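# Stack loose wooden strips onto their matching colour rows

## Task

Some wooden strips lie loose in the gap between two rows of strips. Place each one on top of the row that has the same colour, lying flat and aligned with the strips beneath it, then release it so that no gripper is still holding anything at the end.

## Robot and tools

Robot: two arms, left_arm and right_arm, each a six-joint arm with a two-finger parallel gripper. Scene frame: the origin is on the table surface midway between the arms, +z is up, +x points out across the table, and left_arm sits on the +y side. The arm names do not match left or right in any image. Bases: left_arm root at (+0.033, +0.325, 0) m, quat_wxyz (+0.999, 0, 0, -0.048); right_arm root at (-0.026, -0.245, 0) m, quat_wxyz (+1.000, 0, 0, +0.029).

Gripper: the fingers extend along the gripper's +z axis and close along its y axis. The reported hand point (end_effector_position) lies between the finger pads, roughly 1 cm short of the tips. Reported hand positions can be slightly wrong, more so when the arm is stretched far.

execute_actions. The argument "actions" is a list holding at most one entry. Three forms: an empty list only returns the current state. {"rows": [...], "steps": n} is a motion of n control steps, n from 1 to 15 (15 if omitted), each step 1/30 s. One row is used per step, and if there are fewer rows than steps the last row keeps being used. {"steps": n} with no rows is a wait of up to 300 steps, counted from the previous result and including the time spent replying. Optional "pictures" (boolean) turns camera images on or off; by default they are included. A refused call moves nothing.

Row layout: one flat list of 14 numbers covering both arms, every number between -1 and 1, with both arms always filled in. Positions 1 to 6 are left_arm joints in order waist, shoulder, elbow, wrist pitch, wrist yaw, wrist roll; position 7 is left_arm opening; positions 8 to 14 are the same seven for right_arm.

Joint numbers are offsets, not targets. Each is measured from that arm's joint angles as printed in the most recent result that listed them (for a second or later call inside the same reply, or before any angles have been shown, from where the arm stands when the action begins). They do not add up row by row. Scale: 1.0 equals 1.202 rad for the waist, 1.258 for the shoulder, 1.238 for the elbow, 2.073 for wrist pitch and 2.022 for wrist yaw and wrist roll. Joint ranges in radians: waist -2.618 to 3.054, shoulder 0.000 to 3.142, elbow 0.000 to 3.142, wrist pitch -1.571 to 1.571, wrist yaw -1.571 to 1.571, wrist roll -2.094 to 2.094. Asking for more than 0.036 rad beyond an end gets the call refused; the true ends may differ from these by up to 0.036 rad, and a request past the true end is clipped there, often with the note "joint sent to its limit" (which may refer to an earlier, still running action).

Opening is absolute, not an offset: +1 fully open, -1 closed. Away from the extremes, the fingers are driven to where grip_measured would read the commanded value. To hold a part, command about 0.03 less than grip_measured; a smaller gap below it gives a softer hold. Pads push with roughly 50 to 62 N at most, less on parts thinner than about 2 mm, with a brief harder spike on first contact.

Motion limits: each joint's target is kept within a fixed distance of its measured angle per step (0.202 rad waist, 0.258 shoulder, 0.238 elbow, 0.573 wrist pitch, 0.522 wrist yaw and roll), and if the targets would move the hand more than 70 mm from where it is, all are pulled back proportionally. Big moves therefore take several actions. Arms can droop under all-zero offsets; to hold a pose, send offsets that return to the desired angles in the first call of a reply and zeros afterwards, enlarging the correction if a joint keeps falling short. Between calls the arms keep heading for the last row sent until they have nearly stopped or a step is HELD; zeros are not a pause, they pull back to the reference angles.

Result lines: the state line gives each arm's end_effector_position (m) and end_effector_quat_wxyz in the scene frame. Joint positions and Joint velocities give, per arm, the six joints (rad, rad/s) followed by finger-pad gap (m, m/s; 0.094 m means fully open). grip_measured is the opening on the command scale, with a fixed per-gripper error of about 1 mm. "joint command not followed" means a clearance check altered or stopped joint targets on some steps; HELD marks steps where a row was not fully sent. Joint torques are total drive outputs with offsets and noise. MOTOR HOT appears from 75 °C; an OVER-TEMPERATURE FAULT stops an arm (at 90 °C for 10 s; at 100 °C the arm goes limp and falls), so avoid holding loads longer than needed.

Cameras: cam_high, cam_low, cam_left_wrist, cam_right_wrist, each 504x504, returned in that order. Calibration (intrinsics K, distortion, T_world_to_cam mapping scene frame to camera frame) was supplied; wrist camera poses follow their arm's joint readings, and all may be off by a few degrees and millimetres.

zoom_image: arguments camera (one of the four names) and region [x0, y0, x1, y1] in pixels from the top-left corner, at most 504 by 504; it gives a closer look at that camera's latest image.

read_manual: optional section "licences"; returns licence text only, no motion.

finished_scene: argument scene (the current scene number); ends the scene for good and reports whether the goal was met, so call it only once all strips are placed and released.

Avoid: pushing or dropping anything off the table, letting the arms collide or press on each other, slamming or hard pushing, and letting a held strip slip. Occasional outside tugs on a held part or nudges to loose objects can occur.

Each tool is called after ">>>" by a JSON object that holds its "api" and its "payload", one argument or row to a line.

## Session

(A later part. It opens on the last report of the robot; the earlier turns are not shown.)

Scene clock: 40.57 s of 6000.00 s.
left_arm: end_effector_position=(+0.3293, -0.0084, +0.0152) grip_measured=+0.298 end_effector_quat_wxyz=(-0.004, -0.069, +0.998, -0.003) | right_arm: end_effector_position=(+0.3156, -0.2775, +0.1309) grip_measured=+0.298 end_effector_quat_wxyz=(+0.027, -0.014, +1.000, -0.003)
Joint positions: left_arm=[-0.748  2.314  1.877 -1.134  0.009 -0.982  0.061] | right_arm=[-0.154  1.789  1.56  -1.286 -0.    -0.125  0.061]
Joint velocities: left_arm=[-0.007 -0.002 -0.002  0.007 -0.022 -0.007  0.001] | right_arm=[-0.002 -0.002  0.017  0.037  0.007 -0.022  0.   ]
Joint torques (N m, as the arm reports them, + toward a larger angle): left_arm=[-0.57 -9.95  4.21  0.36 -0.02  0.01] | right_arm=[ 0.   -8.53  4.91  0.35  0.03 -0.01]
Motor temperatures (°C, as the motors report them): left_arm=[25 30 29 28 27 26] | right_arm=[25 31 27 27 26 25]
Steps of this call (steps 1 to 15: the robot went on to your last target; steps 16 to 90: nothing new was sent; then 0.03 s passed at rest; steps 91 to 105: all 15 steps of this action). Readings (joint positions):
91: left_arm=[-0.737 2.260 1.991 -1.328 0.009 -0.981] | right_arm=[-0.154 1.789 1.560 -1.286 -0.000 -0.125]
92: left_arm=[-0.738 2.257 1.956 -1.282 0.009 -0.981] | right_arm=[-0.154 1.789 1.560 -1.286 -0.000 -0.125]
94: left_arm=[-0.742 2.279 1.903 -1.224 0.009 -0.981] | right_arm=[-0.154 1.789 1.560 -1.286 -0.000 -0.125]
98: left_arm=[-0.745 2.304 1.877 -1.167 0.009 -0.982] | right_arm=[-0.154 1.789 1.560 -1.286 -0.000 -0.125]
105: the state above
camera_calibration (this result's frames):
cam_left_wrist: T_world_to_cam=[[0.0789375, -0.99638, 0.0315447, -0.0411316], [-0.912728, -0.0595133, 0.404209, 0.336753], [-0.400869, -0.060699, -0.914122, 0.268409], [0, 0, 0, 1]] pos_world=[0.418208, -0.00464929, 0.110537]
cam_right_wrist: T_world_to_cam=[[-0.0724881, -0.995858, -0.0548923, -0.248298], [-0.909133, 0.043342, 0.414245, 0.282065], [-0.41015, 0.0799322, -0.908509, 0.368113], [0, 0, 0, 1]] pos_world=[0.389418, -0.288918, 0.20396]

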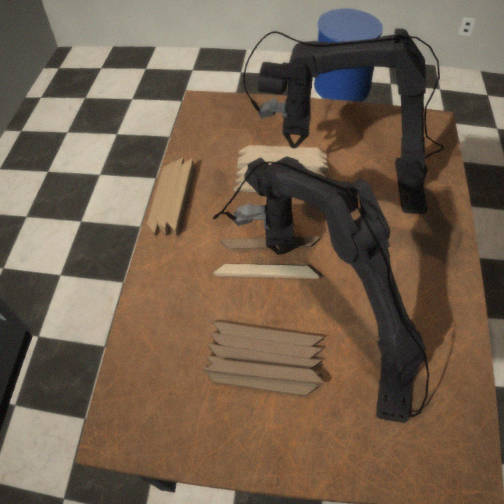

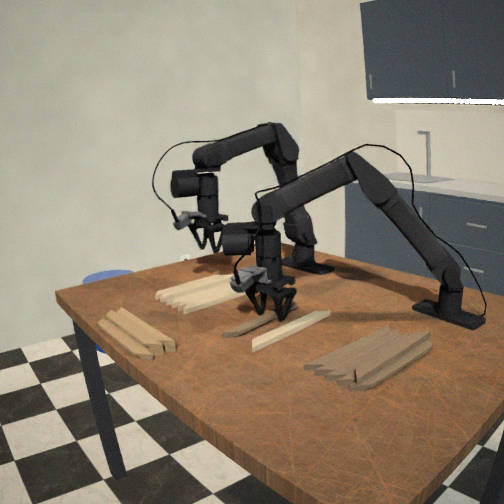

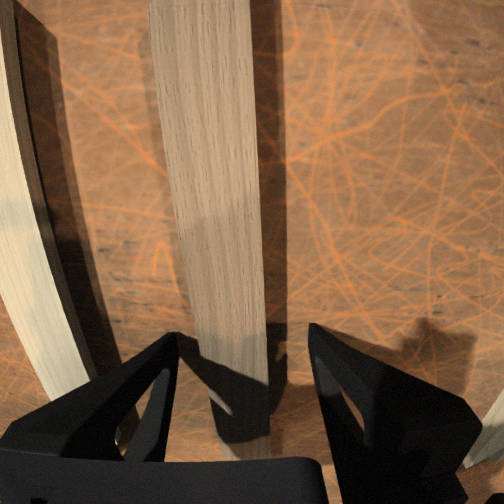

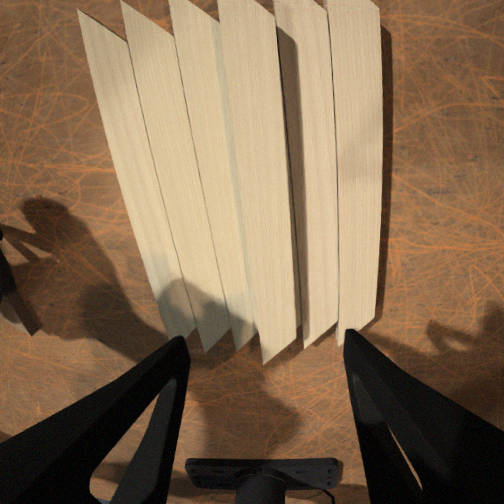

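>>> {"api": "execute_actions", "payload": {
  "actions": [
    {"rows":[[0,0,0,0,0,0,-0.5,0,0,0,0,0,0,0.3]],"steps":12}
  ],
  "pictures": false
}}

>>> {"api": "execute_actions", "payload": {
  "actions": [
    {"rows":[[0,-0.15,0,-0.08,0,0,-0.5,0,0,0,0,0,0,0.3]],"steps":12}
  ],
  "pictures": false
}}

>>> {"api": "execute_actions", "payload": {
  "actions": [
    {"rows":[[0.595,-0.375,-0.58,0.12,0,0.45,-0.5,0,0.46,0.62,-0.09,0,0.41,0.3]]}
  ],
  "pictures": false
}}

>>> {"api": "execute_actions", "payload": {
  "actions": [
    {"steps":15}
  ],
  "pictures": false
}}

>>> {"api": "execute_actions", "payload": {
  "actions": [
    {"rows":[[0,0,0,0,0,0,-0.5,0.71,0,0,0,0,0,0.3]]}
  ],
  "pictures": false
}}

>>> {"api": "execute_actions", "payload": {
  "actions": [
    {"steps":22}
  ]
}}

Scene clock: 48.03 s of 6000.00 s.
left_arm: end_effector_position=(+0.3301, -0.0095, +0.0152) grip_measured=-0.452 end_effector_quat_wxyz=(-0.002, -0.069, +0.998, -0.005) | right_arm: end_effector_position=(+0.3156, -0.2775, +0.1309) grip_measured=+0.298 end_effector_quat_wxyz=(+0.027, -0.014, +1.000, -0.003)
Joint positions: left_arm=[-0.748  2.314  1.877 -1.128  0.01  -0.982  0.026] | right_arm=[-0.154  1.789  1.56  -1.286 -0.    -0.125  0.061]
Joint velocities: left_arm=[ 0.002  0.017 -0.002  0.022  0.066  0.066 -0.001] | right_arm=[-0.012  0.002 -0.017  0.022 -0.037 -0.037  0.001]
Joint torques (N m, as the arm reports them, + toward a larger angle): left_arm=[-0.01 -9.9   5.66  0.19 -0.01 -0.01] | right_arm=[ 0.   -8.53  4.91  0.34  0.02 -0.01]
Motor temperatures (°C, as the motors report them): left_arm=[25 31 29 28 27 26] | right_arm=[25 31 27 27 26 25]
Steps of this call (steps 1 to 15: the robot went on to your last target; steps 16 to 90: nothing new was sent; then 4.07 s passed at rest; steps 91 to 102: all 12 steps of this action). Readings (joint positions):
91: left_arm=[-0.748 2.314 1.877 -1.127 0.009 -0.982] | right_arm=[-0.154 1.789 1.560 -1.286 -0.000 -0.125]
92: left_arm=[-0.748 2.314 1.877 -1.127 0.009 -0.982] | right_arm=[-0.154 1.789 1.560 -1.286 -0.000 -0.125]
94: left_arm=[-0.748 2.314 1.877 -1.128 0.010 -0.982] | right_arm=[-0.154 1.789 1.560 -1.286 -0.000 -0.125]
98: left_arm=[-0.748 2.314 1.877 -1.128 0.010 -0.982] | right_arm=[-0.154 1.789 1.560 -1.286 -0.000 -0.125]
102: the state above

Scene clock: 48.43 s of 6000.00 s.
left_arm: end_effector_position=(+0.3125, +0.0103, +0.0907) grip_measured=-0.452 end_effector_quat_wxyz=(+0.008, -0.069, +0.997, -0.019) | right_arm: end_effector_position=(+0.3156, -0.2775, +0.1309) grip_measured=+0.298 end_effector_quat_wxyz=(+0.027, -0.014, +1.000, -0.003)
Joint positions: left_arm=[-0.748  2.124  1.866 -1.273  0.01  -0.982  0.026] | right_arm=[-0.154  1.789  1.56  -1.286 -0.    -0.125  0.061]
Joint velocities: left_arm=[ 0.002  0.095 -0.002 -0.125 -0.007 -0.037  0.001] | right_arm=[-0.032 -0.007  0.012  0.007  0.022  0.007 -0.001]
Joint torques (N m, as the arm reports them, + toward a larger angle): left_arm=[-0.02 -9.13  6.84  0.24 -0.02 -0.01] | right_arm=[-0.01 -8.52  4.92  0.34  0.02 -0.01]
Motor temperatures (°C, as the motors report them): left_arm=[25 31 29 28 27 26] | right_arm=[25 31 27 27 26 25]
Steps of this call (steps 1 to 12: all 12 steps of this action). Readings (joint positions):
1: left_arm=[-0.748 2.305 1.876 -1.135 0.010 -0.982] | right_arm=[-0.154 1.789 1.560 -1.286 -0.000 -0.125]
2: left_arm=[-0.748 2.289 1.870 -1.157 0.010 -0.982] | right_arm=[-0.154 1.789 1.560 -1.286 -0.000 -0.125]
4: left_arm=[-0.748 2.236 1.866 -1.209 0.010 -0.982] | right_arm=[-0.154 1.789 1.560 -1.286 -0.000 -0.125]
8: left_arm=[-0.748 2.136 1.866 -1.254 0.010 -0.982] | right_arm=[-0.154 1.789 1.560 -1.286 -0.000 -0.125]
12: the state above

Scene clock: 48.93 s of 6000.00 s.
left_arm: end_effector_position=(+0.3192, +0.2967, +0.0624) grip_measured=-0.452 end_effector_quat_wxyz=(-0.002, -0.026, +1.000, +0.003) | right_arm: end_effector_position=(+0.4391, -0.2895, +0.0746) grip_measured=+0.298 end_effector_quat_wxyz=(-0.001, +0.367, +0.930, -0.000)
Joint positions: left_arm=[-0.01   1.671  1.148 -1.053 -0.004 -0.157  0.026] | right_arm=[-0.154  2.414  2.289 -1.448 -0.     0.656  0.061]
Joint velocities: left_arm=[ 0.261 -0.007 -0.1    0.007 -0.125  0.418 -0.002] | right_arm=[-0.002 -0.203  0.173 -0.11  -0.037  0.315 -0.   ]
Joint torques (N m, as the arm reports them, + toward a larger angle): left_arm=[-3.06 -6.67  6.29  0.49  0.25  0.09] | right_arm=[  0.   -16.3    6.67   0.08   0.03   0.1 ]
Motor temperatures (°C, as the motors report them): left_arm=[25 31 29 28 27 26] | right_arm=[25 31 27 27 26 25]
Steps of this call (steps 1 to 15: all 15 steps of this action). Readings (joint positions):
1: left_arm=[-0.736 2.103 1.828 -1.234 0.017 -0.924] | right_arm=[-0.154 1.823 1.602 -1.335 -0.000 -0.049]
2: left_arm=[-0.714 2.063 1.759 -1.184 0.025 -0.849] | right_arm=[-0.154 1.887 1.689 -1.394 -0.000 0.051]
4: left_arm=[-0.634 1.968 1.627 -1.134 0.029 -0.702] | right_arm=[-0.154 2.045 1.866 -1.425 -0.000 0.247]
8: left_arm=[-0.399 1.750 1.369 -1.067 0.024 -0.412] | right_arm=[-0.154 2.356 2.186 -1.429 -0.000 0.511]
15: the state above

Scene clock: 49.43 s of 6000.00 s.
left_arm: end_effector_position=(+0.3215, +0.2905, +0.0622) grip_measured=-0.452 end_effector_quat_wxyz=(+0.003, +0.020, +1.000, -0.002) | right_arm: end_effector_position=(+0.4392, -0.2895, +0.0868) grip_measured=+0.298 end_effector_quat_wxyz=(+0.008, +0.384, +0.923, +0.003)
Joint positions: left_arm=[-0.026  1.671  1.147 -1.04   0.003 -0.082  0.026] | right_arm=[-0.154  2.394  2.302 -1.462 -0.     0.692  0.061]
Joint velocities: left_arm=[-0.017 -0.012 -0.002  0.051 -0.051 -0.037  0.   ] | right_arm=[ 0.027 -0.002 -0.007 -0.066 -0.022  0.051 -0.003]
Joint torques (N m, as the arm reports them, + toward a larger angle): left_arm=[-0.47 -6.65  5.65  0.37  0.06  0.06] | right_arm=[  0.   -15.43   6.6    0.16   0.02   0.1 ]
Motor temperatures (°C, as the motors report them): left_arm=[25 31 29 28 27 26] | right_arm=[25 31 27 27 26 25]
Steps of this call (steps 1 to 15: the robot went on to your last target). Readings (joint positions):
1: left_arm=[-0.007 1.671 1.147 -1.053 -0.006 -0.143] | right_arm=[-0.154 2.408 2.294 -1.450 -0.000 0.663]
2: left_arm=[-0.010 1.671 1.147 -1.050 -0.005 -0.130] | right_arm=[-0.154 2.402 2.297 -1.452 -0.000 0.669]
4: left_arm=[-0.021 1.671 1.147 -1.045 -0.001 -0.112] | right_arm=[-0.154 2.396 2.301 -1.455 -0.000 0.678]
8: left_arm=[-0.026 1.671 1.147 -1.041 0.002 -0.092] | right_arm=[-0.154 2.394 2.302 -1.460 -0.000 0.687]
15: the state above

Scene clock: 49.93 s of 6000.00 s.
left_arm: end_effector_position=(+0.3215, +0.2905, +0.0622) grip_measured=-0.452 end_effector_quat_wxyz=(+0.003, +0.020, +1.000, -0.002) | right_arm: end_effector_position=(+0.3824, -0.0120, +0.0868) grip_measured=+0.298 end_effector_quat_wxyz=(+0.014, +0.086, +0.996, +0.006)
Joint positions: left_arm=[-0.026  1.671  1.147 -1.04   0.003 -0.082  0.026] | right_arm=[ 0.463  2.394  2.302 -1.449  0.007  0.692  0.061]
Joint velocities: left_arm=[-0.012 -0.012 -0.007 -0.066  0.007 -0.051  0.   ] | right_arm=[ 1.429  0.012 -0.002 -0.007  0.037 -0.022  0.001]
Joint torques (N m, as the arm reports them, + toward a larger angle): left_arm=[-0.01 -5.42  5.56  0.24 -0.01 -0.01] | right_arm=[  0.8  -13.3    4.87   0.14  -0.02  -0.02]
Motor temperatures (°C, as the motors report them): left_arm=[25 31 29 28 27 26] | right_arm=[25 31 27 27 26 25]
Steps of this call (steps 1 to 15: all 15 steps of this action). Readings (joint positions):
1: left_arm=[-0.026 1.671 1.147 -1.040 0.003 -0.082] | right_arm=[-0.144 2.394 2.302 -1.462 0.004 0.692]
2: left_arm=[-0.026 1.671 1.147 -1.040 0.003 -0.082] | right_arm=[-0.128 2.394 2.302 -1.462 0.010 0.692]
4: left_arm=[-0.026 1.671 1.147 -1.040 0.003 -0.082] | right_arm=[-0.068 2.394 2.302 -1.462 0.012 0.692]
8: left_arm=[-0.026 1.671 1.147 -1.040 0.003 -0.082] | right_arm=[0.108 2.394 2.302 -1.457 0.011 0.692]
15: the state above

Scene clock: 50.67 s of 6000.00 s.
left_arm: end_effector_position=(+0.3215, +0.2905, +0.0622) grip_measured=-0.452 end_effector_quat_wxyz=(+0.003, +0.020, +1.000, -0.002) | right_arm: end_effector_position=(+0.3154, +0.0772, +0.0868) grip_measured=+0.298 end_effector_quat_wxyz=(+0.008, -0.030, +0.999, +0.011)
Joint positions: left_arm=[-0.026  1.671  1.147 -1.04   0.003 -0.082  0.026] | right_arm=[ 0.696  2.394  2.302 -1.452 -0.007  0.692  0.061]
Joint velocities: left_arm=[ 0.017  0.007 -0.002 -0.007 -0.037 -0.007 -0.   ] | right_arm=[ 0.007 -0.002 -0.002 -0.037 -0.037 -0.051 -0.001]
Joint torques (N m, as the arm reports them, + toward a larger angle): left_arm=[-0.01 -5.43  5.57  0.24 -0.01 -0.01] | right_arm=[  0.26 -13.29   4.81   0.18   0.08  -0.01]
Motor temperatures (°C, as the motors report them): left_arm=[25 31 29 28 27 26] | right_arm=[25 32 27 27 26 25]
Steps of this call (steps 1 to 22: the robot went on to your last target). Readings (joint positions):
1: left_arm=[-0.026 1.671 1.147 -1.040 0.003 -0.082] | right_arm=[0.515 2.394 2.302 -1.448 0.006 0.692]
2: left_arm=[-0.026 1.671 1.147 -1.040 0.003 -0.082] | right_arm=[0.566 2.394 2.302 -1.447 0.005 0.692]
4: left_arm=[-0.026 1.671 1.147 -1.040 0.003 -0.082] | right_arm=[0.663 2.394 2.302 -1.447 0.001 0.692]
8: left_arm=[-0.026 1.671 1.147 -1.040 0.003 -0.082] | right_arm=[0.760 2.394 2.302 -1.448 -0.018 0.692]
22: the state above
camera_calibration (this result's frames):
cam_left_wrist: T_world_to_cam=[[-0.0989137, -0.994678, 0.0288363, 0.312621], [-0.914604, 0.102292, 0.391198, 0.282782], [-0.392066, 0.012321, -0.919855, 0.302692], [0, 0, 0, 1]] pos_world=[0.408231, 0.278301, 0.158795]
cam_right_wrist: T_world_to_cam=[[-0.0424963, -0.995916, -0.079653, 0.0952538], [-0.892739, 0.00205723, 0.45057, 0.279568], [-0.448566, 0.0902569, -0.889181, 0.309234], [0, 0, 0, 1]] pos_world=[0.392341, 0.0663792, 0.156587]

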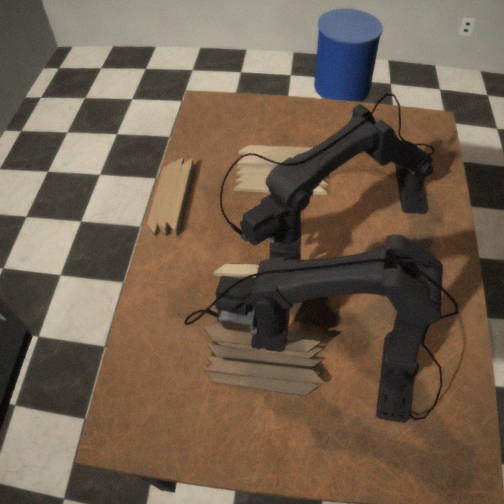

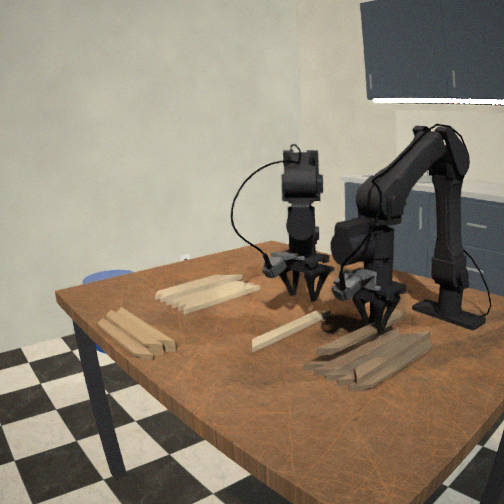

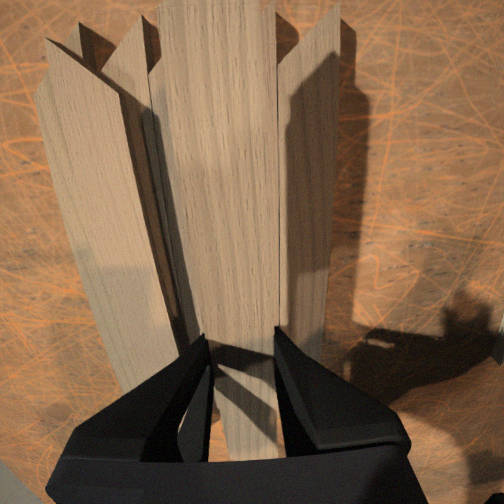

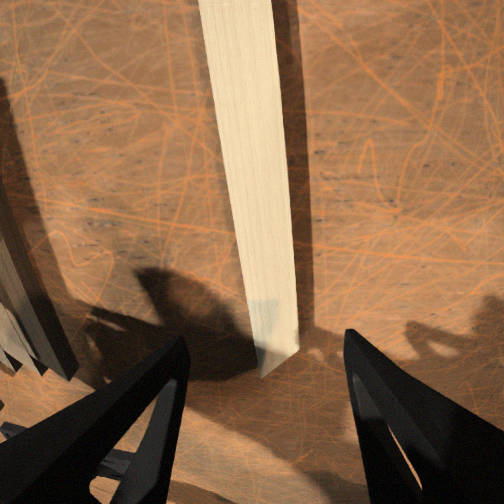

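>>> {"api": "execute_actions", "payload": {
  "actions": [
    {"rows":[[0,0,-0.115,0.07,0,0,-0.5,0,0,-0.225,0.135,0,0,0.3]]}
  ]
}}

Scene clock: 53.43 s of 6000.00 s.
left_arm: end_effector_position=(+0.3043, +0.2926, +0.0263) grip_measured=-0.452 end_effector_quat_wxyz=(-0.009, +0.020, +1.000, -0.001) | right_arm: end_effector_position=(+0.3166, +0.0758, +0.0214) grip_measured=+0.298 end_effector_quat_wxyz=(+0.006, -0.027, +1.000, +0.012)
Joint positions: left_arm=[-0.026  1.68   1.004 -0.913  0.003 -0.082  0.026] | right_arm=[ 0.691  2.391  2.035 -1.191 -0.009  0.694  0.061]
Joint velocities: left_arm=[ 0.007 -0.002  0.007  0.007 -0.051 -0.037  0.001] | right_arm=[ 0.002 -0.002 -0.002  0.037 -0.095 -0.095  0.001]
Joint torques (N m, as the arm reports them, + toward a larger angle): left_arm=[-0.02 -5.77  5.27  0.3  -0.01 -0.01] | right_arm=[  0.4  -13.04   4.01   0.4    0.02  -0.04]
Motor temperatures (°C, as the motors report them): left_arm=[25 31 29 28 27 26] | right_arm=[25 32 27 27 26 25]
Steps of this call (steps 1 to 15: the robot went on to your last target; steps 16 to 68: nothing new was sent; steps 69 to 83: all 15 steps of this action). Readings (joint positions):
69: left_arm=[-0.026 1.669 1.127 -1.014 0.003 -0.082] | right_arm=[0.696 2.385 2.259 -1.408 -0.007 0.692]
70: left_arm=[-0.026 1.665 1.094 -0.977 0.003 -0.082] | right_arm=[0.696 2.366 2.189 -1.348 -0.007 0.692]
72: left_arm=[-0.026 1.671 1.036 -0.951 0.003 -0.082] | right_arm=[0.696 2.370 2.088 -1.286 -0.007 0.692]
76: left_arm=[-0.026 1.680 1.004 -0.939 0.003 -0.082] | right_arm=[0.690 2.383 2.044 -1.228 -0.009 0.694]
83: the state above
camera_calibration (this result's frames):
cam_left_wrist: T_world_to_cam=[[-0.0982214, -0.994762, 0.0282869, 0.313868], [-0.904852, 0.101103, 0.413547, 0.27771], [-0.414241, 0.0150237, -0.910043, 0.268596], [0, 0, 0, 1]] pos_world=[0.393378, 0.280111, 0.120709]
cam_right_wrist: T_world_to_cam=[[-0.0491331, -0.995591, -0.0799077, 0.0907377], [-0.891356, 0.00761122, 0.45324, 0.309234], [-0.450634, 0.0934953, -0.8878, 0.252185], [0, 0, 0, 1]] pos_world=[0.393739, 0.0644059, 0.0909831]

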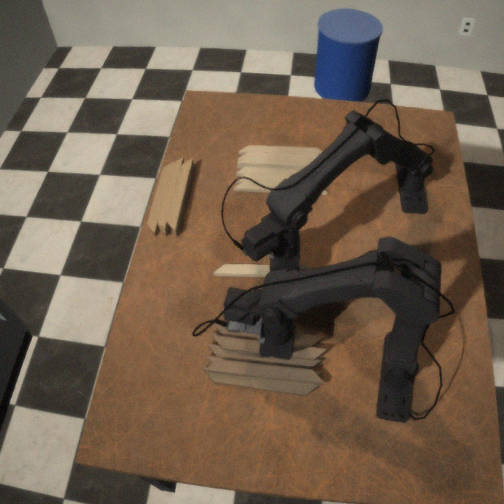

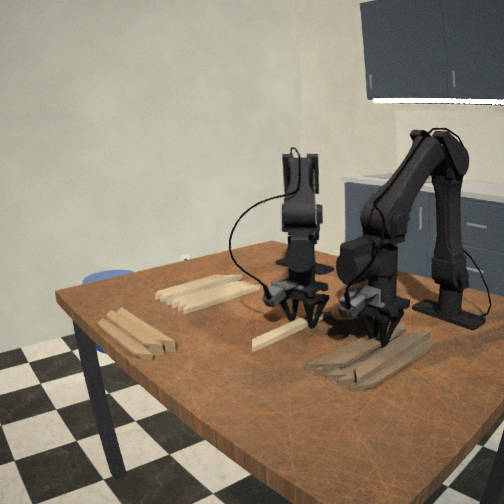

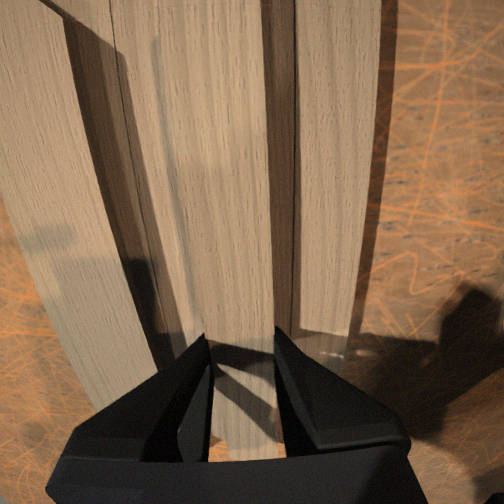

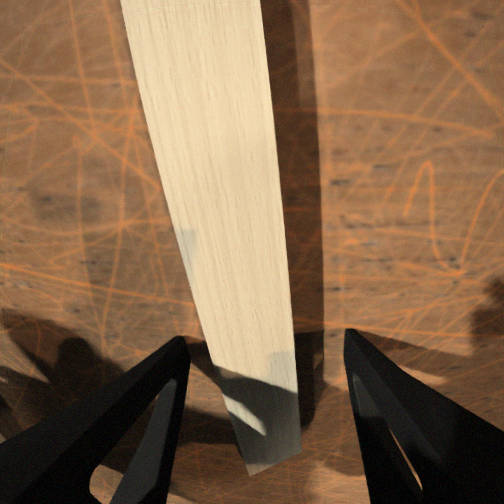

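>>> {"api": "execute_actions", "payload": {
  "actions": [
    {"rows":[[-0.028,0,0.015,0.006,0,0,-0.5,0,0,0,0,0,0,-0.5]],"steps":12}
  ],
  "pictures": false
}}

>>> {"api": "execute_actions", "payload": {
  "actions": [
    {"rows":[[0,0,0,0,0,0,-0.1,0,-0.15,0,-0.08,0,0,-0.5]]}
  ],
  "pictures": false
}}

>>> {"api": "execute_actions", "payload": {
  "actions": [
    {"rows":[[0,-0.15,0.2,-0.2,0,0,-0.1,-0.57,-0.31,-0.52,0.11,0,-0.34,-0.5]]}
  ],
  "pictures": false
}}

>>> {"api": "execute_actions", "payload": {
  "actions": [
    {"steps":18}
  ],
  "pictures": false
}}

>>> {"api": "execute_actions", "payload": {
  "actions": [
    {"rows":[[0,0,0,0,0,0,-0.1,0,0.02,-0.09,0.065,0,0,-0.5]]}
  ]
}}

Scene clock: 61.80 s of 6000.00 s.
left_arm: end_effector_position=(+0.3042, +0.2854, +0.0263) grip_measured=-0.452 end_effector_quat_wxyz=(-0.007, +0.033, +0.999, -0.000) | right_arm: end_effector_position=(+0.3167, +0.0751, +0.0214) grip_measured=-0.427 end_effector_quat_wxyz=(+0.007, -0.027, +1.000, +0.010)
Joint positions: left_arm=[-0.052  1.68   1.004 -0.909  0.002 -0.082  0.026] | right_arm=[ 0.691  2.391  2.035 -1.192 -0.006  0.694  0.027]
Joint velocities: left_arm=[ 0.002  0.012  0.007  0.022 -0.022  0.037 -0.   ] | right_arm=[-0.022 -0.007 -0.007 -0.007 -0.037 -0.037 -0.   ]
Joint torques (N m, as the arm reports them, + toward a larger angle): left_arm=[-0.58 -5.23  6.96  0.29  0.    0.01] | right_arm=[ -0.03 -13.23   4.83   0.3   -0.03  -0.01]
Motor temperatures (°C, as the motors report them): left_arm=[25 30 29 28 27 26] | right_arm=[25 33 27 27 26 25]
Steps of this call (steps 1 to 15: the robot went on to your last target; steps 16 to 90: nothing new was sent; then 4.97 s passed at rest; steps 91 to 102: all 12 steps of this action). Readings (joint positions):
91: left_arm=[-0.028 1.680 1.004 -0.909 0.002 -0.082] | right_arm=[0.691 2.391 2.035 -1.191 -0.008 0.694]
92: left_arm=[-0.034 1.680 1.004 -0.909 0.002 -0.082] | right_arm=[0.691 2.391 2.035 -1.192 -0.007 0.694]
94: left_arm=[-0.046 1.680 1.004 -0.909 0.002 -0.082] | right_arm=[0.691 2.391 2.035 -1.192 -0.006 0.694]
98: left_arm=[-0.052 1.680 1.004 -0.909 0.002 -0.082] | right_arm=[0.691 2.391 2.035 -1.192 -0.006 0.694]
102: the state above

Scene clock: 62.30 s of 6000.00 s.
left_arm: end_effector_position=(+0.3042, +0.2854, +0.0263) grip_measured=-0.102 end_effector_quat_wxyz=(-0.007, +0.033, +0.999, -0.000) | right_arm: end_effector_position=(+0.2941, +0.0541, +0.0964) grip_measured=-0.427 end_effector_quat_wxyz=(+0.013, -0.027, +0.999, +0.015)
Joint positions: left_arm=[-0.052  1.68   1.004 -0.909  0.002 -0.082  0.042] | right_arm=[ 0.691  2.206  2.02  -1.345 -0.006  0.694  0.027]
Joint velocities: left_arm=[ 0.007 -0.017  0.002  0.051 -0.022 -0.007  0.001] | right_arm=[-0.037  0.007  0.002 -0.066  0.007  0.007 -0.001]
Joint torques (N m, as the arm reports them, + toward a larger angle): left_arm=[-0.01 -5.23  5.24  0.21 -0.01 -0.01] | right_arm=[  0.01 -12.43   6.07   0.24   0.02  -0.01]
Motor temperatures (°C, as the motors report them): left_arm=[25 30 29 28 27 26] | right_arm=[25 33 27 27 26 25]
Steps of this call (steps 1 to 15: all 15 steps of this action). Readings (joint positions):
1: left_arm=[-0.052 1.680 1.004 -0.909 0.002 -0.082] | right_arm=[0.691 2.381 2.033 -1.199 -0.006 0.694]
2: left_arm=[-0.052 1.680 1.004 -0.909 0.002 -0.082] | right_arm=[0.691 2.365 2.025 -1.220 -0.006 0.694]
4: left_arm=[-0.052 1.680 1.004 -0.909 0.002 -0.082] | right_arm=[0.691 2.317 2.020 -1.272 -0.006 0.694]
8: left_arm=[-0.052 1.680 1.004 -0.909 0.002 -0.082] | right_arm=[0.691 2.219 2.020 -1.318 -0.006 0.694]
15: the state above

Scene clock: 62.80 s of 6000.00 s.
left_arm: end_effector_position=(+0.2885, +0.2878, +0.1330) grip_measured=-0.102 end_effector_quat_wxyz=(+0.016, +0.033, +0.999, -0.003) | right_arm: end_effector_position=(+0.3009, -0.2332, +0.0679) grip_measured=-0.427 end_effector_quat_wxyz=(-0.018, +0.014, +1.000, -0.004)
Joint positions: left_arm=[-0.052  1.486  1.244 -1.296  0.002 -0.082  0.042] | right_arm=[-0.019  1.842  1.374 -1.141  0.006  0.067  0.027]
Joint velocities: left_arm=[ 0.007 -0.022 -0.017 -0.125  0.066  0.022 -0.001] | right_arm=[-0.691 -0.017 -0.007 -0.007  0.242 -0.286 -0.   ]
Joint torques (N m, as the arm reports them, + toward a larger angle): left_arm=[-0.01 -3.91  6.58  0.24 -0.01 -0.01] | right_arm=[  5.43 -10.7    4.8    0.43  -0.44  -0.2 ]
Motor temperatures (°C, as the motors report them): left_arm=[25 30 29 28 27 26] | right_arm=[25 33 27 27 26 25]
Steps of this call (steps 1 to 15: all 15 steps of this action). Readings (joint positions):
1: left_arm=[-0.052 1.676 1.023 -0.945 0.002 -0.082] | right_arm=[0.681 2.185 1.985 -1.311 -0.011 0.640]
2: left_arm=[-0.052 1.666 1.055 -1.007 0.002 -0.082] | right_arm=[0.664 2.146 1.919 -1.268 -0.019 0.569]
4: left_arm=[-0.052 1.615 1.132 -1.097 0.002 -0.082] | right_arm=[0.597 2.055 1.792 -1.224 -0.023 0.434]
8: left_arm=[-0.052 1.498 1.237 -1.207 0.002 -0.082] | right_arm=[0.386 1.876 1.546 -1.163 -0.021 0.231]
15: the state above

Scene clock: 63.40 s of 6000.00 s.
left_arm: end_effector_position=(+0.2838, +0.2885, +0.1329) grip_measured=-0.102 end_effector_quat_wxyz=(+0.007, +0.033, +0.999, -0.002) | right_arm: end_effector_position=(+0.3037, -0.2262, +0.0678) grip_measured=-0.427 end_effector_quat_wxyz=(-0.012, -0.019, +1.000, -0.000)
Joint positions: left_arm=[-0.052  1.486  1.244 -1.315  0.002 -0.082  0.042] | right_arm=[-0.002  1.842  1.374 -1.128  0.     0.018  0.027]
Joint velocities: left_arm=[ 0.007 -0.002 -0.002 -0.051 -0.037 -0.037 -0.001] | right_arm=[ 0.007 -0.007 -0.007 -0.007  0.022  0.051 -0.001]
Joint torques (N m, as the arm reports them, + toward a larger angle): left_arm=[-0.02 -3.85  6.48  0.19 -0.01 -0.01] | right_arm=[  0.49 -10.83   4.81   0.31  -0.03  -0.13]
Motor temperatures (°C, as the motors report them): left_arm=[25 30 29 28 27 26] | right_arm=[25 33 27 27 26 25]
Steps of this call (steps 1 to 18: the robot went on to your last target). Readings (joint positions):
1: left_arm=[-0.052 1.486 1.244 -1.301 0.002 -0.082] | right_arm=[-0.033 1.842 1.374 -1.139 0.011 0.058]
2: left_arm=[-0.052 1.486 1.244 -1.304 0.002 -0.082] | right_arm=[-0.034 1.842 1.374 -1.136 0.013 0.050]
4: left_arm=[-0.052 1.486 1.244 -1.309 0.002 -0.082] | right_arm=[-0.020 1.842 1.374 -1.133 0.010 0.038]
8: left_arm=[-0.052 1.486 1.244 -1.313 0.002 -0.082] | right_arm=[-0.002 1.842 1.374 -1.129 0.001 0.025]
18: the state above

Scene clock: 63.90 s of 6000.00 s.
left_arm: end_effector_position=(+0.2838, +0.2885, +0.1329) grip_measured=-0.102 end_effector_quat_wxyz=(+0.007, +0.033, +0.999, -0.002) | right_arm: end_effector_position=(+0.2977, -0.2265, +0.0319) grip_measured=-0.427 end_effector_quat_wxyz=(-0.019, -0.019, +1.000, -0.001)
Joint positions: left_arm=[-0.052  1.486  1.244 -1.315  0.002 -0.082  0.042] | right_arm=[-0.002  1.871  1.264 -1.     0.     0.018  0.027]
Joint velocities: left_arm=[-0.012  0.002 -0.007 -0.007  0.066 -0.007 -0.001] | right_arm=[ 0.007  0.017  0.007  0.066  0.037 -0.007 -0.001]
Joint torques (N m, as the arm reports them, + toward a larger angle): left_arm=[-0.01 -4.17  5.77  0.26 -0.01 -0.01] | right_arm=[ 0.   -9.09  4.36  0.17  0.03 -0.01]
Motor temperatures (°C, as the motors report them): left_arm=[25 30 29 28 27 26] | right_arm=[25 33 27 27 26 25]
Steps of this call (steps 1 to 15: all 15 steps of this action). Readings (joint positions):
1: left_arm=[-0.052 1.486 1.244 -1.315 0.002 -0.082] | right_arm=[-0.002 1.842 1.359 -1.107 0.000 0.018]
2: left_arm=[-0.052 1.486 1.244 -1.315 0.002 -0.082] | right_arm=[-0.002 1.841 1.336 -1.078 0.000 0.018]
4: left_arm=[-0.052 1.486 1.244 -1.315 0.002 -0.082] | right_arm=[-0.002 1.854 1.291 -1.048 0.000 0.018]
8: left_arm=[-0.052 1.486 1.244 -1.315 0.002 -0.082] | right_arm=[-0.002 1.871 1.264 -1.022 0.000 0.018]
15: the state above
camera_calibration (this result's frames):
cam_left_wrist: T_world_to_cam=[[-0.125622, -0.991687, 0.0278442, 0.311706], [-0.914249, 0.126618, 0.384859, 0.214624], [-0.385185, 0.0228902, -0.922555, 0.348295], [0, 0, 0, 1]] pos_world=[0.369536, 0.273967, 0.230042]
cam_right_wrist: T_world_to_cam=[[-0.0684036, -0.996344, -0.0511744, -0.205661], [-0.867541, 0.0340749, 0.496197, 0.287492], [-0.49264, 0.0783376, -0.8667, 0.289587], [0, 0, 0, 1]] pos_world=[0.378005, -0.237391, 0.0978079]

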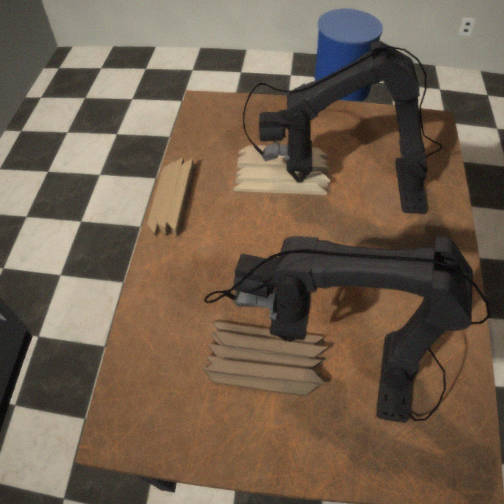

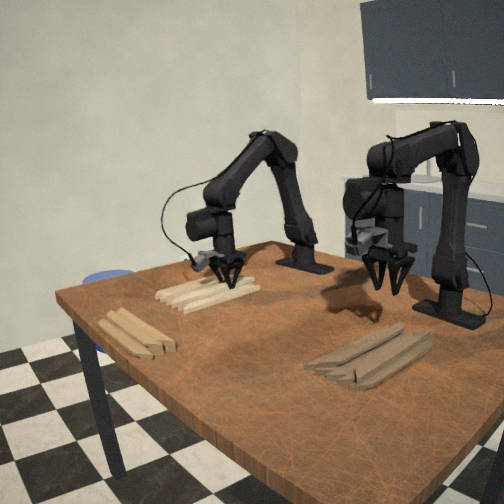

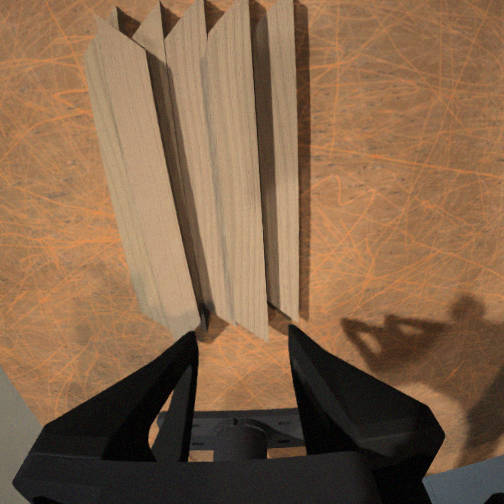

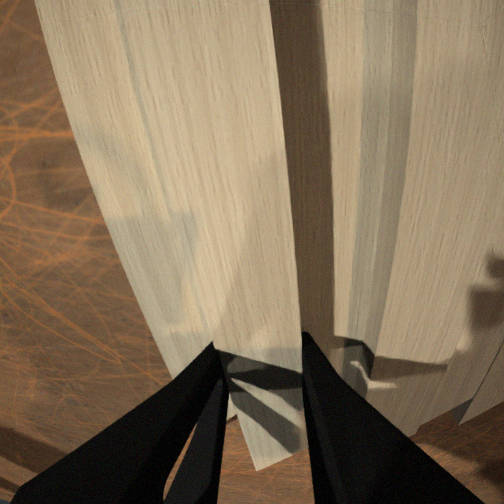

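>>> {"api": "execute_actions", "payload": {
  "actions": [
    {"rows":[[0,0,0,0,0,0,-0.1,0,0,0,0.03,0,0,-0.5]],"steps":12}
  ],
  "pictures": false
}}

>>> {"api": "execute_actions", "payload": {
  "actions": [
    {"rows":[[0,0,0,0,0,0,-0.1,0,0,0,0,0,0,-0.1]],"steps":10}
  ],
  "pictures": false
}}

>>> {"api": "execute_actions", "payload": {
  "actions": [
    {"rows":[[0,0,0,0,0,0,-0.1,0,-0.1,0.2,-0.16,0,0,-0.1]]}
  ]
}}

Scene clock: 67.87 s of 6000.00 s.
left_arm: end_effector_position=(+0.2838, +0.2885, +0.1329) grip_measured=-0.102 end_effector_quat_wxyz=(+0.007, +0.033, +0.999, -0.002) | right_arm: end_effector_position=(+0.3099, -0.2258, +0.0317) grip_measured=-0.427 end_effector_quat_wxyz=(+0.006, -0.019, +1.000, +0.000)
Joint positions: left_arm=[-0.052  1.486  1.244 -1.315  0.002 -0.082  0.042] | right_arm=[-0.002  1.871  1.264 -0.951  0.     0.018  0.027]
Joint velocities: left_arm=[ 0.017 -0.007  0.007 -0.022 -0.066  0.051 -0.001] | right_arm=[-0.002  0.017  0.007  0.022 -0.022  0.037 -0.   ]
Joint torques (N m, as the arm reports them, + toward a larger angle): left_arm=[-0.01 -4.17  5.76  0.25 -0.01 -0.01] | right_arm=[ 0.   -8.82  4.53  0.36  0.02 -0.01]
Motor temperatures (°C, as the motors report them): left_arm=[25 30 29 28 27 26] | right_arm=[25 33 27 27 26 25]
Steps of this call (steps 1 to 15: the robot went on to your last target; steps 16 to 90: nothing new was sent; then 0.57 s passed at rest; steps 91 to 102: all 12 steps of this action). Readings (joint positions):
91: left_arm=[-0.052 1.486 1.244 -1.315 0.002 -0.082] | right_arm=[-0.002 1.871 1.264 -0.993 0.000 0.018]
92: left_arm=[-0.052 1.486 1.244 -1.315 0.002 -0.082] | right_arm=[-0.002 1.871 1.264 -0.984 0.000 0.018]
94: left_arm=[-0.052 1.486 1.244 -1.315 0.002 -0.082] | right_arm=[-0.002 1.871 1.264 -0.968 0.000 0.018]
98: left_arm=[-0.052 1.486 1.244 -1.315 0.002 -0.082] | right_arm=[-0.002 1.871 1.264 -0.955 0.000 0.018]
102: the state above

Scene clock: 68.20 s of 6000.00 s.
left_arm: end_effector_position=(+0.2838, +0.2885, +0.1329) grip_measured=-0.102 end_effector_quat_wxyz=(+0.007, +0.033, +0.999, -0.002) | right_arm: end_effector_position=(+0.3099, -0.2258, +0.0317) grip_measured=-0.102 end_effector_quat_wxyz=(+0.006, -0.019, +1.000, +0.000)
Joint positions: left_arm=[-0.052  1.486  1.244 -1.315  0.002 -0.082  0.042] | right_arm=[-0.002  1.871  1.264 -0.951  0.     0.018  0.042]
Joint velocities: left_arm=[ 0.022 -0.017 -0.007 -0.037 -0.037 -0.007  0.   ] | right_arm=[-0.022 -0.007 -0.012  0.022  0.066 -0.037 -0.001]
Joint torques (N m, as the arm reports them, + toward a larger angle): left_arm=[-0.01 -4.16  5.76  0.26 -0.01 -0.01] | right_arm=[ 0.   -8.78  4.55  0.26  0.03 -0.01]
Motor temperatures (°C, as the motors report them): left_arm=[25 30 29 28 27 26] | right_arm=[25 33 27 27 26 25]
Steps of this call (steps 1 to 10: all 10 steps of this action). Readings (joint positions):
1: left_arm=[-0.052 1.486 1.244 -1.315 0.002 -0.082] | right_arm=[-0.002 1.871 1.264 -0.951 0.000 0.018]
2: left_arm=[-0.052 1.486 1.244 -1.315 0.002 -0.082] | right_arm=[-0.002 1.871 1.264 -0.951 0.000 0.018]
4: left_arm=[-0.052 1.486 1.244 -1.315 0.002 -0.082] | right_arm=[-0.002 1.871 1.264 -0.951 0.000 0.018]
8: left_arm=[-0.052 1.486 1.244 -1.315 0.002 -0.082] | right_arm=[-0.002 1.871 1.264 -0.951 0.000 0.018]
10: the state above

Scene clock: 68.70 s of 6000.00 s.
left_arm: end_effector_position=(+0.2838, +0.2885, +0.1329) grip_measured=-0.102 end_effector_quat_wxyz=(+0.007, +0.033, +0.999, -0.002) | right_arm: end_effector_position=(+0.3091, -0.2259, +0.1307) grip_measured=-0.102 end_effector_quat_wxyz=(+0.036, -0.019, +0.999, +0.001)
Joint positions: left_arm=[-0.052  1.486  1.244 -1.315  0.002 -0.082  0.042] | right_arm=[-0.002  1.745  1.504 -1.259  0.     0.018  0.042]
Joint velocities: left_arm=[ 0.002  0.002 -0.002  0.037 -0.007 -0.095 -0.   ] | right_arm=[ 0.012  0.007  0.002 -0.125  0.007 -0.022 -0.   ]
Joint torques (N m, as the arm reports them, + toward a larger angle): left_arm=[-0.01 -4.16  5.76  0.25 -0.01 -0.01] | right_arm=[-0.01 -8.05  5.49  0.3   0.02 -0.01]
Motor temperatures (°C, as the motors report them): left_arm=[25 30 29 28 27 26] | right_arm=[25 33 27 27 26 25]
Steps of this call (steps 1 to 15: all 15 steps of this action). Readings (joint positions):
1: left_arm=[-0.052 1.486 1.244 -1.315 0.002 -0.082] | right_arm=[-0.002 1.870 1.284 -0.986 0.000 0.018]
2: left_arm=[-0.052 1.486 1.244 -1.315 0.002 -0.082] | right_arm=[-0.002 1.868 1.317 -1.040 0.000 0.018]
4: left_arm=[-0.052 1.486 1.244 -1.315 0.002 -0.082] | right_arm=[-0.002 1.840 1.399 -1.116 0.000 0.018]
8: left_arm=[-0.052 1.486 1.244 -1.315 0.002 -0.082] | right_arm=[-0.002 1.758 1.497 -1.192 0.000 0.018]
15: the state above
camera_calibration (this result's frames):
cam_left_wrist: T_world_to_cam=[[-0.125622, -0.991687, 0.0278442, 0.311706], [-0.914249, 0.126618, 0.384859, 0.214624], [-0.385185, 0.0228902, -0.922555, 0.348295], [0, 0, 0, 1]] pos_world=[0.369536, 0.273967, 0.230042]
cam_right_wrist: T_world_to_cam=[[-0.0621308, -0.995996, -0.0642841, -0.199345], [-0.916203, 0.0313695, 0.399484, 0.275384], [-0.395868, 0.0837176, -0.914483, 0.358304], [0, 0, 0, 1]] pos_world=[0.381763, -0.237182, 0.204837]

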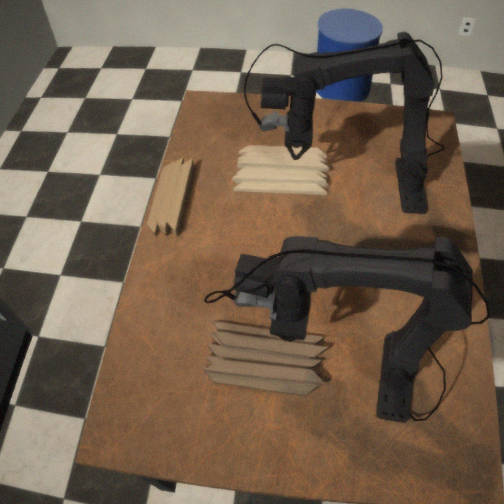

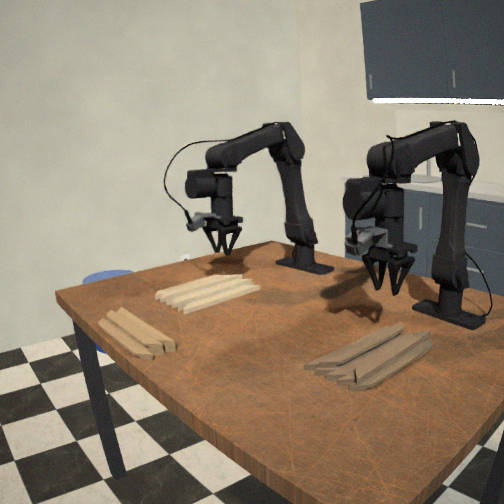

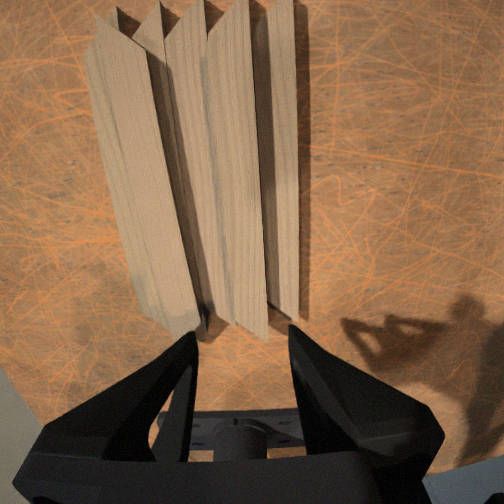

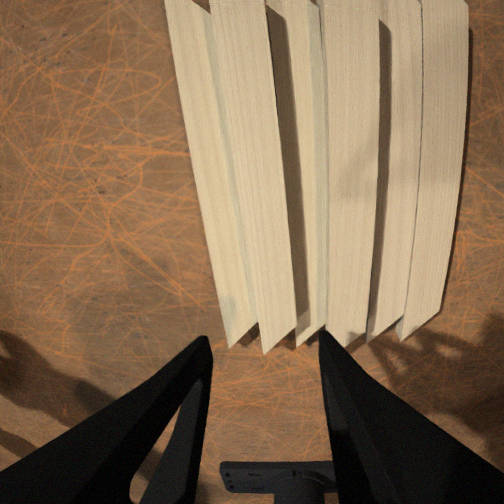

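>>> {"api": "finished_scene", "payload": {
  "scene": 2
}}

The scene is finished: the task was done.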